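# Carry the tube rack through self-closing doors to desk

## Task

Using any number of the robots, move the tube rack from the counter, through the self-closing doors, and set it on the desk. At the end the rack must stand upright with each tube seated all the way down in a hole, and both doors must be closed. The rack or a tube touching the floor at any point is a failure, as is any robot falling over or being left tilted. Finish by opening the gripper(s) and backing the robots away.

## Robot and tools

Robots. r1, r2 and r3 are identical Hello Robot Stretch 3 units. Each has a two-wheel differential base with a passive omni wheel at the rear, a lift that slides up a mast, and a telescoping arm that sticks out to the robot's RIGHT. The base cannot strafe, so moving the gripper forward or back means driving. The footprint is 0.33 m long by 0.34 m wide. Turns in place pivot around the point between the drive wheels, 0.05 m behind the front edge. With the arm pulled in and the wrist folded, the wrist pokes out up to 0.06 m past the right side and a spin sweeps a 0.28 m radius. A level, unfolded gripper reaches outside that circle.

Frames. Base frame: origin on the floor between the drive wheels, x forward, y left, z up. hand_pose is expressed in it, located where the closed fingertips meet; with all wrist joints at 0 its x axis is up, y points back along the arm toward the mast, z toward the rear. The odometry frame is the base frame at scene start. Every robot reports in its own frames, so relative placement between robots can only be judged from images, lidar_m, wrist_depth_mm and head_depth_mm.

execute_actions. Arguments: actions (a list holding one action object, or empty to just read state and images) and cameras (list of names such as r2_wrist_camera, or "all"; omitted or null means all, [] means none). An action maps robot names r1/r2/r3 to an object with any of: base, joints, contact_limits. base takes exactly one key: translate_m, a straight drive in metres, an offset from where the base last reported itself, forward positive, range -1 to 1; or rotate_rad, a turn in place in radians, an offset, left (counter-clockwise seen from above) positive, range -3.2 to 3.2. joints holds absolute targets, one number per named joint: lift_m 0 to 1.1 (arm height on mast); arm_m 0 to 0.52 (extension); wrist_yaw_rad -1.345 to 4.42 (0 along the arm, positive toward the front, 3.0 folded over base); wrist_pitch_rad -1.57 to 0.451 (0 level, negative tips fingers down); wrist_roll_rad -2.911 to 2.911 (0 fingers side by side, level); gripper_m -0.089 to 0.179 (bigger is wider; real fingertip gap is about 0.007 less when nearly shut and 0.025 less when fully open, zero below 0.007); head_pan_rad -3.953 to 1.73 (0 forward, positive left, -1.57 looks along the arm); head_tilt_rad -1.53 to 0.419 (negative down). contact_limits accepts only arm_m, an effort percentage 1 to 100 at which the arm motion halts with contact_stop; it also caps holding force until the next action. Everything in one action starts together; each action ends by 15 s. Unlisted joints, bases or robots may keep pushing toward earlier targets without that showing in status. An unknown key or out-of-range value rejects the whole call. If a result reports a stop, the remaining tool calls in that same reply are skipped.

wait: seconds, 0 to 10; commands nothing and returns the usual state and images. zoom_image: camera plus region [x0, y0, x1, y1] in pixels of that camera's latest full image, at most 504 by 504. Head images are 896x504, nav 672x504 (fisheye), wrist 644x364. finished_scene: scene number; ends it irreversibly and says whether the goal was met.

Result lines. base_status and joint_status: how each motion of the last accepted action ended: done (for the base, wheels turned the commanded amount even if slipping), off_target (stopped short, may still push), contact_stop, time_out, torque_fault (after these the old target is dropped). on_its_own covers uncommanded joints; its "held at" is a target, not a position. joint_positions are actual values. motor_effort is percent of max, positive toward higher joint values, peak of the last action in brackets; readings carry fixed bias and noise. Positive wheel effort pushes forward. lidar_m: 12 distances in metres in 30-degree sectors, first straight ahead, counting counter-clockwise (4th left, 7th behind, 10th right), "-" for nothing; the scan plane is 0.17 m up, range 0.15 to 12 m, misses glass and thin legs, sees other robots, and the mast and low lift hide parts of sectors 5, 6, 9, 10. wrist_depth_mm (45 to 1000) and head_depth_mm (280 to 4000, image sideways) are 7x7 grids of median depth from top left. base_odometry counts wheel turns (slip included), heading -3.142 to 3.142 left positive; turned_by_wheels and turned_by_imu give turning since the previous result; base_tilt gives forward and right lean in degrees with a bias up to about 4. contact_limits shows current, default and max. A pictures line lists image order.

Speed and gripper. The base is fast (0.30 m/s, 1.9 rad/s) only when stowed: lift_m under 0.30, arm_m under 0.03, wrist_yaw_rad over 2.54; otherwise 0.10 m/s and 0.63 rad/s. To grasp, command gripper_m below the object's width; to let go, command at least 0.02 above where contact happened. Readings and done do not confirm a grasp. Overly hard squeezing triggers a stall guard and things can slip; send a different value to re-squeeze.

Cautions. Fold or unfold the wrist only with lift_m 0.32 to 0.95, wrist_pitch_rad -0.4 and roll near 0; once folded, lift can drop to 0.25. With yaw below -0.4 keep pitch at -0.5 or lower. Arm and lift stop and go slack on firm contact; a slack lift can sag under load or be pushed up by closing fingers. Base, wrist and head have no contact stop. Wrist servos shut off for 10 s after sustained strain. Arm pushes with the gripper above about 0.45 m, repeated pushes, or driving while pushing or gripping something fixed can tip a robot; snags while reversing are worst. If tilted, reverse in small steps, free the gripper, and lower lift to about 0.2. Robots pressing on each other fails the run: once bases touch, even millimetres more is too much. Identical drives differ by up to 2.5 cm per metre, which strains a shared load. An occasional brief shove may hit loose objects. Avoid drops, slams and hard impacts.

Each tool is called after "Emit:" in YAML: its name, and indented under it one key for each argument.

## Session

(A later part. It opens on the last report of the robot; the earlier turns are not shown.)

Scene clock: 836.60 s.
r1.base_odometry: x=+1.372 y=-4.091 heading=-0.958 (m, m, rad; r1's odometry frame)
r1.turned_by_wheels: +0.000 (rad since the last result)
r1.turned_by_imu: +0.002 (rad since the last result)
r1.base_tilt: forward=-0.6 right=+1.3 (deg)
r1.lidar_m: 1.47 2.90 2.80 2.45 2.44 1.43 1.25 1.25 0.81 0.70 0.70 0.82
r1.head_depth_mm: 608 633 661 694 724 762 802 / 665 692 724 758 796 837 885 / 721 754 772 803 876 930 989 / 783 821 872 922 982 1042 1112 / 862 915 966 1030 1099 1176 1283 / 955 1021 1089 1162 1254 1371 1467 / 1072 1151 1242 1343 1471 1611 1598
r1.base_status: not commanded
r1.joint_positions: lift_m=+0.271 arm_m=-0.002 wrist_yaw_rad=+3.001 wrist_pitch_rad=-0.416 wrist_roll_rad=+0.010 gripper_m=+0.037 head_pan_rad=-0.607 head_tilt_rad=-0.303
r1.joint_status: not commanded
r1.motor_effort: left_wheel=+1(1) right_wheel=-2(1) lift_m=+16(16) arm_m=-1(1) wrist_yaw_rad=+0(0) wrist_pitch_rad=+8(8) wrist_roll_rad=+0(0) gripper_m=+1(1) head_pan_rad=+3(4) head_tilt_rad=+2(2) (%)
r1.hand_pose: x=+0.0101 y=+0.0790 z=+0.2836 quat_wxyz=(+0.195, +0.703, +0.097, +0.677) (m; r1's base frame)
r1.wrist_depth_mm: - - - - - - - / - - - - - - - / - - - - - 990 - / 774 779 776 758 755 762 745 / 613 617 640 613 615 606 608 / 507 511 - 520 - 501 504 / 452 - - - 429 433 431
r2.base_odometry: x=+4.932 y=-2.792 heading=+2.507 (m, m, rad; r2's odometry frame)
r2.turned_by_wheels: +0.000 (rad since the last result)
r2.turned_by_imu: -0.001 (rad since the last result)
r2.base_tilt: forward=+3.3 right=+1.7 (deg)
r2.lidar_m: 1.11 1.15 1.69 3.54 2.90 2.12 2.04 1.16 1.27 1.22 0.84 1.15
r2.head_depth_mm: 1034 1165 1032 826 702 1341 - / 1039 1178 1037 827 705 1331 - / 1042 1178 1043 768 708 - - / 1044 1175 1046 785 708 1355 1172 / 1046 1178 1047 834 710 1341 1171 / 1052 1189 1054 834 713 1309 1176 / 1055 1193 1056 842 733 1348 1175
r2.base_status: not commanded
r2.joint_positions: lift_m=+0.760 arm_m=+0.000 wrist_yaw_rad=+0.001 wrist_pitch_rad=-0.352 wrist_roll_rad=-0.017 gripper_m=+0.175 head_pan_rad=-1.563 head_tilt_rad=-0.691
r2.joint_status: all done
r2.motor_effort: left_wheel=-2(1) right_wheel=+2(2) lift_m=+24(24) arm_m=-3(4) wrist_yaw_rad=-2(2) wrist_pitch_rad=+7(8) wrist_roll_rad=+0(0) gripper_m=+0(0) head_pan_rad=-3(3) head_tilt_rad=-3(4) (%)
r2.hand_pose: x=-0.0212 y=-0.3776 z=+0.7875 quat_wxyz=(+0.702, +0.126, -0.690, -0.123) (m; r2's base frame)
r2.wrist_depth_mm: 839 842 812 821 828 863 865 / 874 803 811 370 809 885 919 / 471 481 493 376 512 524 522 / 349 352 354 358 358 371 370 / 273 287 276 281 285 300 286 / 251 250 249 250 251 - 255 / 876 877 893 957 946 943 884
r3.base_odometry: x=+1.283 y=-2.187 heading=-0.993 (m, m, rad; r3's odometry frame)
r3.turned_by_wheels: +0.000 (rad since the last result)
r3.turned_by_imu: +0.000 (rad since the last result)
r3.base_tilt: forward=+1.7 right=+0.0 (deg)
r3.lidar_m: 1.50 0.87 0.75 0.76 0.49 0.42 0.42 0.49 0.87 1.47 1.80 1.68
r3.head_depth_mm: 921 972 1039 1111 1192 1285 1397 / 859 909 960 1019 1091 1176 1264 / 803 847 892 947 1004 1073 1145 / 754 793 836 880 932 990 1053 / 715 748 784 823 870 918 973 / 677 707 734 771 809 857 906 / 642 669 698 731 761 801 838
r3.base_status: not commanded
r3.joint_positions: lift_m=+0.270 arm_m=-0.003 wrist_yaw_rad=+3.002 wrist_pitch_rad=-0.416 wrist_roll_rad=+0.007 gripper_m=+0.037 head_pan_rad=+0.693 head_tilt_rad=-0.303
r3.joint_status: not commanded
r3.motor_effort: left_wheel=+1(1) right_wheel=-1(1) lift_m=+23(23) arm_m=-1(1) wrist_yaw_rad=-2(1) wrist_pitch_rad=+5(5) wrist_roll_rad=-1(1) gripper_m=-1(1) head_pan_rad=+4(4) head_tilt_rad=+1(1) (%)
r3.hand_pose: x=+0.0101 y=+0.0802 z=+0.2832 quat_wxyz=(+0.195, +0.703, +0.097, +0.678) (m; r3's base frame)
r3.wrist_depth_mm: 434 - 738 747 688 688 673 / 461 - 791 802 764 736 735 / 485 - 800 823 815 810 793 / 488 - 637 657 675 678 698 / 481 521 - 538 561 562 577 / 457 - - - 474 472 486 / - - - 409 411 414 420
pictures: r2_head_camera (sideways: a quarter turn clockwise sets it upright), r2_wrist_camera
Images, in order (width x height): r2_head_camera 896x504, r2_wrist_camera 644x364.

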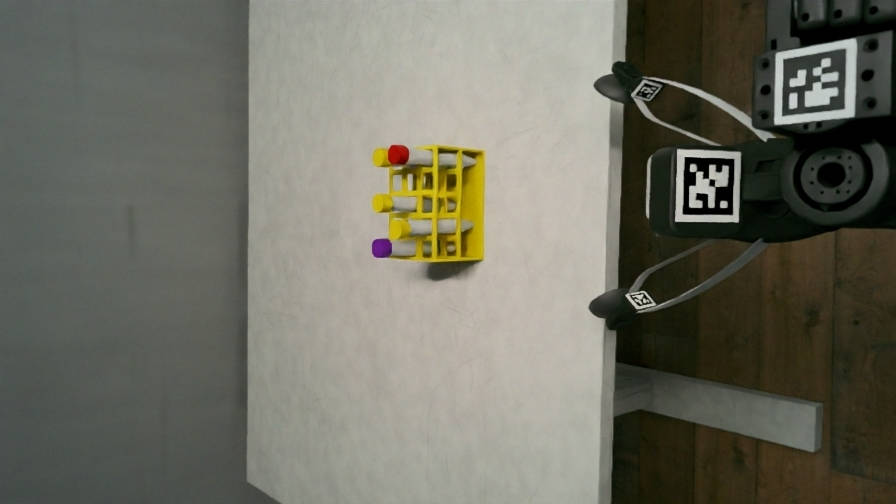

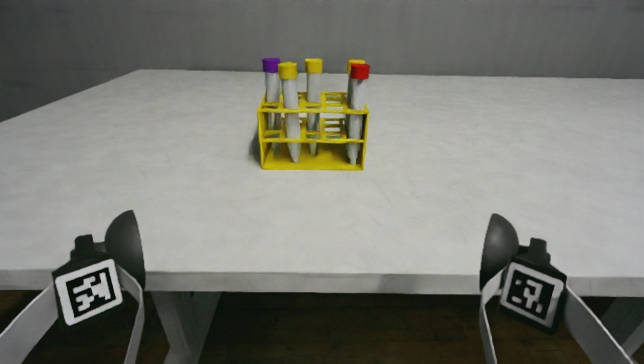

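Emit:
zoom_image:
  camera: "r2_wrist_camera"
  region: [220, 30, 420, 190]

Emit:
execute_actions:
  actions: []
  cameras: ["r3_nav_camera", "r1_nav_camera", "r3_head_camera", "r1_head_camera"]

Region (220, 30, 420, 190) of r2_wrist_camera's 644x364 image, scaled by 2.520; it fills the top 403 rows of this view, and the rest is white.

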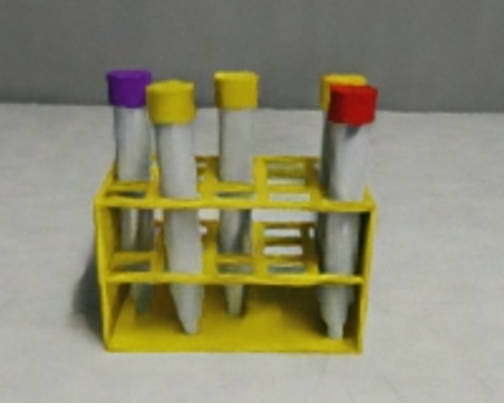

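Scene clock: 841.83 s.
r1.base_odometry: x=+1.372 y=-4.091 heading=-0.958 (m, m, rad; r1's odometry frame)
r1.turned_by_wheels: +0.000 (rad since the last result)
r1.turned_by_imu: +0.001 (rad since the last result)
r1.base_tilt: forward=-0.7 right=+1.3 (deg)
r1.lidar_m: 1.46 2.90 2.80 2.45 2.44 1.43 1.25 1.25 0.81 0.70 0.70 0.83
r1.head_depth_mm: 607 634 661 692 724 762 800 / 663 693 723 759 794 840 881 / 718 753 773 798 874 933 989 / 783 825 872 916 981 1042 1117 / 861 915 967 1032 1102 1191 1271 / 955 1016 1087 1170 1254 1367 1474 / 1073 1150 1241 1347 1464 1615 1589
r1.base_status: not commanded
r1.joint_positions: lift_m=+0.271 arm_m=-0.002 wrist_yaw_rad=+3.001 wrist_pitch_rad=-0.416 wrist_roll_rad=+0.010 gripper_m=+0.037 head_pan_rad=-0.607 head_tilt_rad=-0.303
r1.joint_status: not commanded
r1.motor_effort: left_wheel=+1(1) right_wheel=-2(1) lift_m=+16(16) arm_m=-1(1) wrist_yaw_rad=-1(0) wrist_pitch_rad=+8(8) wrist_roll_rad=+0(0) gripper_m=+0(1) head_pan_rad=+3(4) head_tilt_rad=+2(2) (%)
r1.hand_pose: x=+0.0101 y=+0.0790 z=+0.2836 quat_wxyz=(+0.195, +0.703, +0.097, +0.677) (m; r1's base frame)
r1.wrist_depth_mm: - - - - - - - / - - - - - - - / - - - - - - 999 / 781 779 761 751 749 743 737 / 611 610 632 607 610 605 604 / 513 506 - 526 - 506 498 / 446 - - - 427 429 433
r2.base_odometry: x=+4.932 y=-2.792 heading=+2.507 (m, m, rad; r2's odometry frame)
r2.turned_by_wheels: +0.000 (rad since the last result)
r2.turned_by_imu: -0.001 (rad since the last result)
r2.base_tilt: forward=+3.2 right=+1.6 (deg)
r2.lidar_m: 1.11 1.15 1.68 3.55 2.90 2.12 2.04 1.16 1.27 1.22 0.84 1.15
r2.head_depth_mm: 1043 1163 1030 827 703 1330 - / 1036 1170 1037 828 704 1334 - / 1047 1176 1040 768 707 - - / 1044 1181 1044 786 705 1354 1174 / 1045 1185 1049 836 710 1346 1167 / 1056 1194 1054 840 711 1317 1170 / 1063 1192 1056 840 730 1348 1178
r2.base_status: not commanded
r2.joint_positions: lift_m=+0.760 arm_m=+0.000 wrist_yaw_rad=+0.001 wrist_pitch_rad=-0.352 wrist_roll_rad=-0.017 gripper_m=+0.175 head_pan_rad=-1.563 head_tilt_rad=-0.691
r2.joint_status: all done
r2.motor_effort: left_wheel=-2(1) right_wheel=+2(2) lift_m=+23(24) arm_m=-3(4) wrist_yaw_rad=-2(2) wrist_pitch_rad=+7(8) wrist_roll_rad=+0(0) gripper_m=+0(0) head_pan_rad=-3(3) head_tilt_rad=-3(4) (%)
r2.hand_pose: x=-0.0212 y=-0.3776 z=+0.7875 quat_wxyz=(+0.702, +0.126, -0.690, -0.123) (m; r2's base frame)
r2.wrist_depth_mm: 815 843 822 827 864 868 879 / 900 785 771 371 868 866 897 / 471 488 488 377 506 527 537 / 347 349 352 359 360 370 372 / 274 286 277 281 285 301 290 / 248 249 248 251 250 - 255 / 868 900 909 930 961 965 863
r3.base_odometry: x=+1.283 y=-2.187 heading=-0.993 (m, m, rad; r3's odometry frame)
r3.turned_by_wheels: +0.000 (rad since the last result)
r3.turned_by_imu: +0.000 (rad since the last result)
r3.base_tilt: forward=+1.7 right=+0.0 (deg)
r3.lidar_m: 1.50 0.87 0.75 0.76 0.49 0.42 0.42 0.49 0.87 1.48 1.80 1.68
r3.head_depth_mm: 919 975 1040 1113 1192 1289 1399 / 860 906 960 1021 1094 1168 1259 / 804 847 894 945 1004 1071 1146 / 756 795 834 880 932 991 1054 / 715 749 784 823 869 918 974 / 677 707 734 770 807 858 903 / 641 668 697 730 764 803 838
r3.base_status: not commanded
r3.joint_positions: lift_m=+0.270 arm_m=-0.003 wrist_yaw_rad=+3.002 wrist_pitch_rad=-0.416 wrist_roll_rad=+0.007 gripper_m=+0.037 head_pan_rad=+0.693 head_tilt_rad=-0.303
r3.joint_status: not commanded
r3.motor_effort: left_wheel=+1(1) right_wheel=-1(1) lift_m=+23(23) arm_m=-1(1) wrist_yaw_rad=-1(1) wrist_pitch_rad=+6(5) wrist_roll_rad=-1(1) gripper_m=-1(1) head_pan_rad=+4(4) head_tilt_rad=+1(1) (%)
r3.hand_pose: x=+0.0101 y=+0.0802 z=+0.2832 quat_wxyz=(+0.195, +0.703, +0.097, +0.678) (m; r3's base frame)
r3.wrist_depth_mm: 440 - 751 720 702 695 672 / 464 - 826 784 748 756 727 / 481 - 800 811 797 808 800 / 491 - 647 648 679 675 698 / 482 526 - 549 561 569 578 / 452 - - - 471 488 485 / - - - 409 409 421 418
pictures: r1_head_camera (sideways: a quarter turn clockwise sets it upright), r1_nav_camera (sideways: a quarter turn counterclockwise sets it upright), r3_head_camera (sideways: a quarter turn clockwise sets it upright), r3_nav_camera (sideways: a quarter turn counterclockwise sets it upright)
Images, in order (width x height): r1_head_camera 896x504, r1_nav_camera 672x504, r3_head_camera 896x504, r3_nav_camera 672x504.

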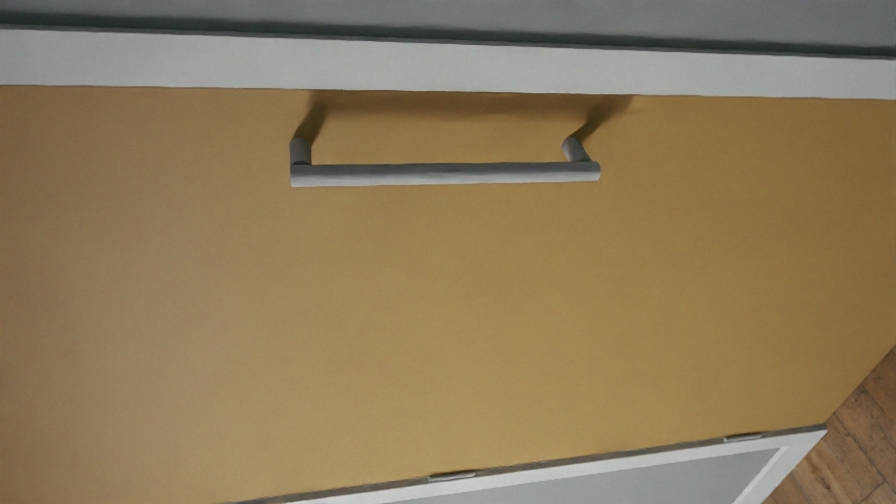

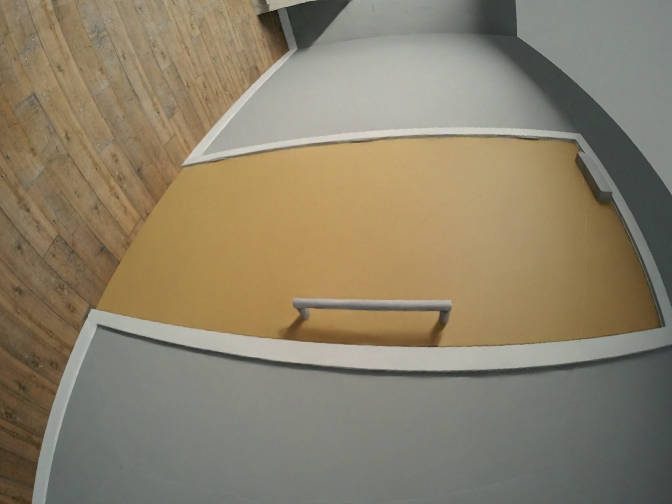

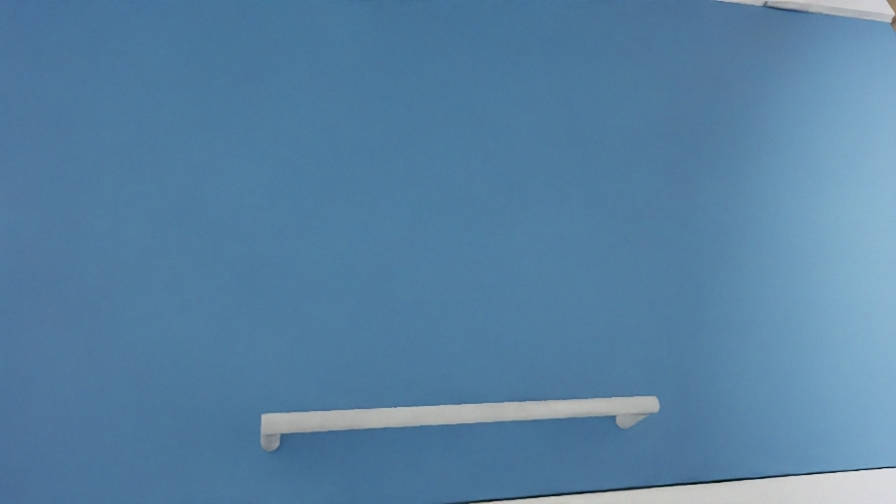

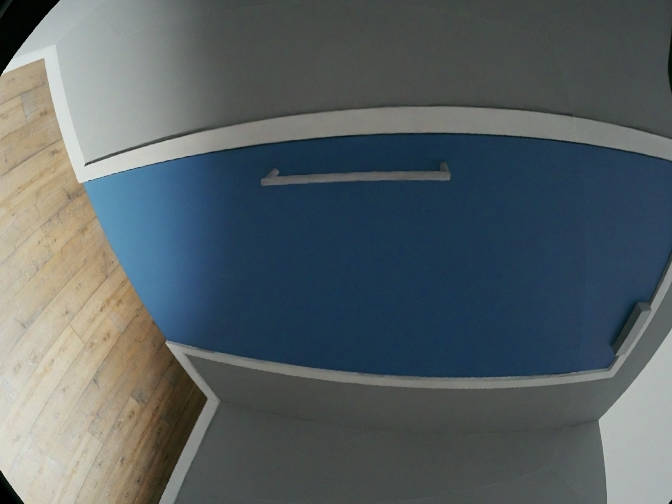

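Emit:
execute_actions:
  actions:
    - {"r2": {"joints": {"wrist_yaw_rad": 3.0, "wrist_pitch_rad": -0.4, "gripper_m": 0.04}}}
  cameras: ["r2_head_camera"]

Emit:
finished_scene:
  scene: 1

Scene clock: 848.97 s.
r1.base_odometry: x=+1.372 y=-4.091 heading=-0.958 (m, m, rad; r1's odometry frame)
r1.turned_by_wheels: +0.000 (rad since the last result)
r1.turned_by_imu: +0.002 (rad since the last result)
r1.base_tilt: forward=-0.8 right=+1.3 (deg)
r1.lidar_m: 1.45 2.91 2.81 2.45 2.44 1.43 1.25 1.25 0.81 0.70 0.70 0.83
r1.head_depth_mm: 608 633 664 695 724 759 801 / 665 694 725 760 795 837 882 / 721 753 775 801 878 929 988 / 786 826 866 918 980 1039 1112 / 858 912 962 1024 1094 1182 1275 / 955 1015 1084 1167 1257 1372 1457 / 1067 1155 1245 1343 1462 1613 1587
r1.base_status: not commanded
r1.joint_positions: lift_m=+0.271 arm_m=-0.002 wrist_yaw_rad=+3.001 wrist_pitch_rad=-0.416 wrist_roll_rad=+0.010 gripper_m=+0.037 head_pan_rad=-0.607 head_tilt_rad=-0.303
r1.joint_status: not commanded
r1.motor_effort: left_wheel=+1(1) right_wheel=-1(2) lift_m=+16(16) arm_m=-1(1) wrist_yaw_rad=-1(1) wrist_pitch_rad=+8(8) wrist_roll_rad=+0(0) gripper_m=+1(0) head_pan_rad=+4(3) head_tilt_rad=+1(1) (%)
r1.hand_pose: x=+0.0101 y=+0.0790 z=+0.2836 quat_wxyz=(+0.195, +0.703, +0.097, +0.677) (m; r1's base frame)
r1.wrist_depth_mm: - - - - - - - / - - - - - - - / - - - - - 984 990 / 785 765 773 761 744 755 755 / 613 612 632 603 614 602 600 / 510 512 - 529 - 505 502 / 450 - - - 424 432 430
r2.base_odometry: x=+4.932 y=-2.792 heading=+2.507 (m, m, rad; r2's odometry frame)
r2.turned_by_wheels: +0.000 (rad since the last result)
r2.turned_by_imu: -0.001 (rad since the last result)
r2.base_tilt: forward=+3.2 right=+1.6 (deg)
r2.lidar_m: 1.11 1.15 1.69 3.55 2.90 2.12 2.04 1.16 1.27 1.22 0.84 1.15
r2.head_depth_mm: 1033 1170 1031 828 703 1332 - / 1038 1176 1037 828 707 1324 - / 1045 1173 1045 770 708 1335 - / 1044 1183 1045 785 709 1348 - / 1049 1180 1049 835 710 1345 1193 / 1054 1184 1048 839 712 1318 1171 / 1059 1196 1052 839 732 1343 1171
r2.base_status: not commanded
r2.joint_positions: lift_m=+0.760 arm_m=+0.000 wrist_yaw_rad=+2.997 wrist_pitch_rad=-0.413 wrist_roll_rad=-0.017 gripper_m=+0.040 head_pan_rad=-1.563 head_tilt_rad=-0.691
r2.joint_status: all done
r2.motor_effort: left_wheel=-2(2) right_wheel=+2(2) lift_m=+23(23) arm_m=-3(3) wrist_yaw_rad=+4(5) wrist_pitch_rad=+4(7) wrist_roll_rad=+1(0) gripper_m=+0(86) head_pan_rad=-4(4) head_tilt_rad=-2(4) (%)
r2.hand_pose: x=+0.0112 y=+0.0774 z=+0.7736 quat_wxyz=(+0.194, +0.695, +0.096, +0.686) (m; r2's base frame)
r2.wrist_depth_mm: - - - - - - - / - - - - - - - / - - - - - - - / - - - - - - - / - - - - - - - / - - - - - - - / 903 877 900 896 913 919 908
r3.base_odometry: x=+1.283 y=-2.187 heading=-0.993 (m, m, rad; r3's odometry frame)
r3.turned_by_wheels: +0.000 (rad since the last result)
r3.turned_by_imu: +0.000 (rad since the last result)
r3.base_tilt: forward=+1.6 right=+0.0 (deg)
r3.lidar_m: 1.50 0.87 0.75 0.76 0.49 0.42 0.42 0.49 0.87 1.47 1.81 1.68
r3.head_depth_mm: 919 973 1041 1110 1193 1287 1399 / 860 906 960 1023 1087 1170 1257 / 804 847 892 948 1005 1071 1149 / 757 795 833 882 932 992 1056 / 715 748 783 822 867 921 974 / 678 705 733 772 807 855 903 / 644 670 699 729 765 800 838
r3.base_status: not commanded
r3.joint_positions: lift_m=+0.270 arm_m=-0.003 wrist_yaw_rad=+3.002 wrist_pitch_rad=-0.416 wrist_roll_rad=+0.007 gripper_m=+0.037 head_pan_rad=+0.693 head_tilt_rad=-0.303
r3.joint_status: not commanded
r3.motor_effort: left_wheel=+1(1) right_wheel=-1(1) lift_m=+23(23) arm_m=-1(1) wrist_yaw_rad=-1(1) wrist_pitch_rad=+5(6) wrist_roll_rad=-2(1) gripper_m=-1(1) head_pan_rad=+3(2) head_tilt_rad=+1(1) (%)
r3.hand_pose: x=+0.0101 y=+0.0802 z=+0.2832 quat_wxyz=(+0.195, +0.703, +0.097, +0.678) (m; r3's base frame)
r3.wrist_depth_mm: 439 - 743 724 700 681 684 / 465 - 800 798 765 759 725 / 480 - 826 821 809 792 801 / 482 - 633 641 667 679 704 / 486 526 - 545 558 564 577 / 458 - - - 476 480 489 / - - - 409 414 421 422
pictures: r2_head_camera (sideways: a quarter turn clockwise sets it upright)
Images, in order (width x height): r2_head_camera 896x504.

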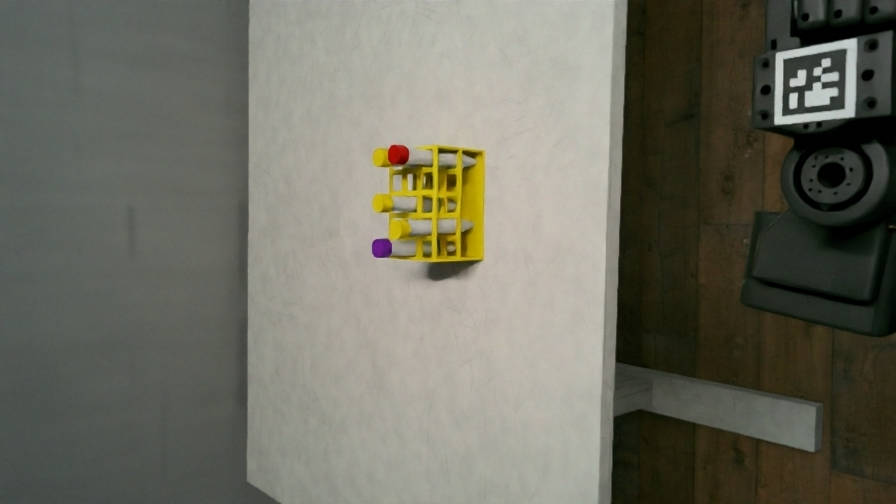

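The scene is finished: the task was done.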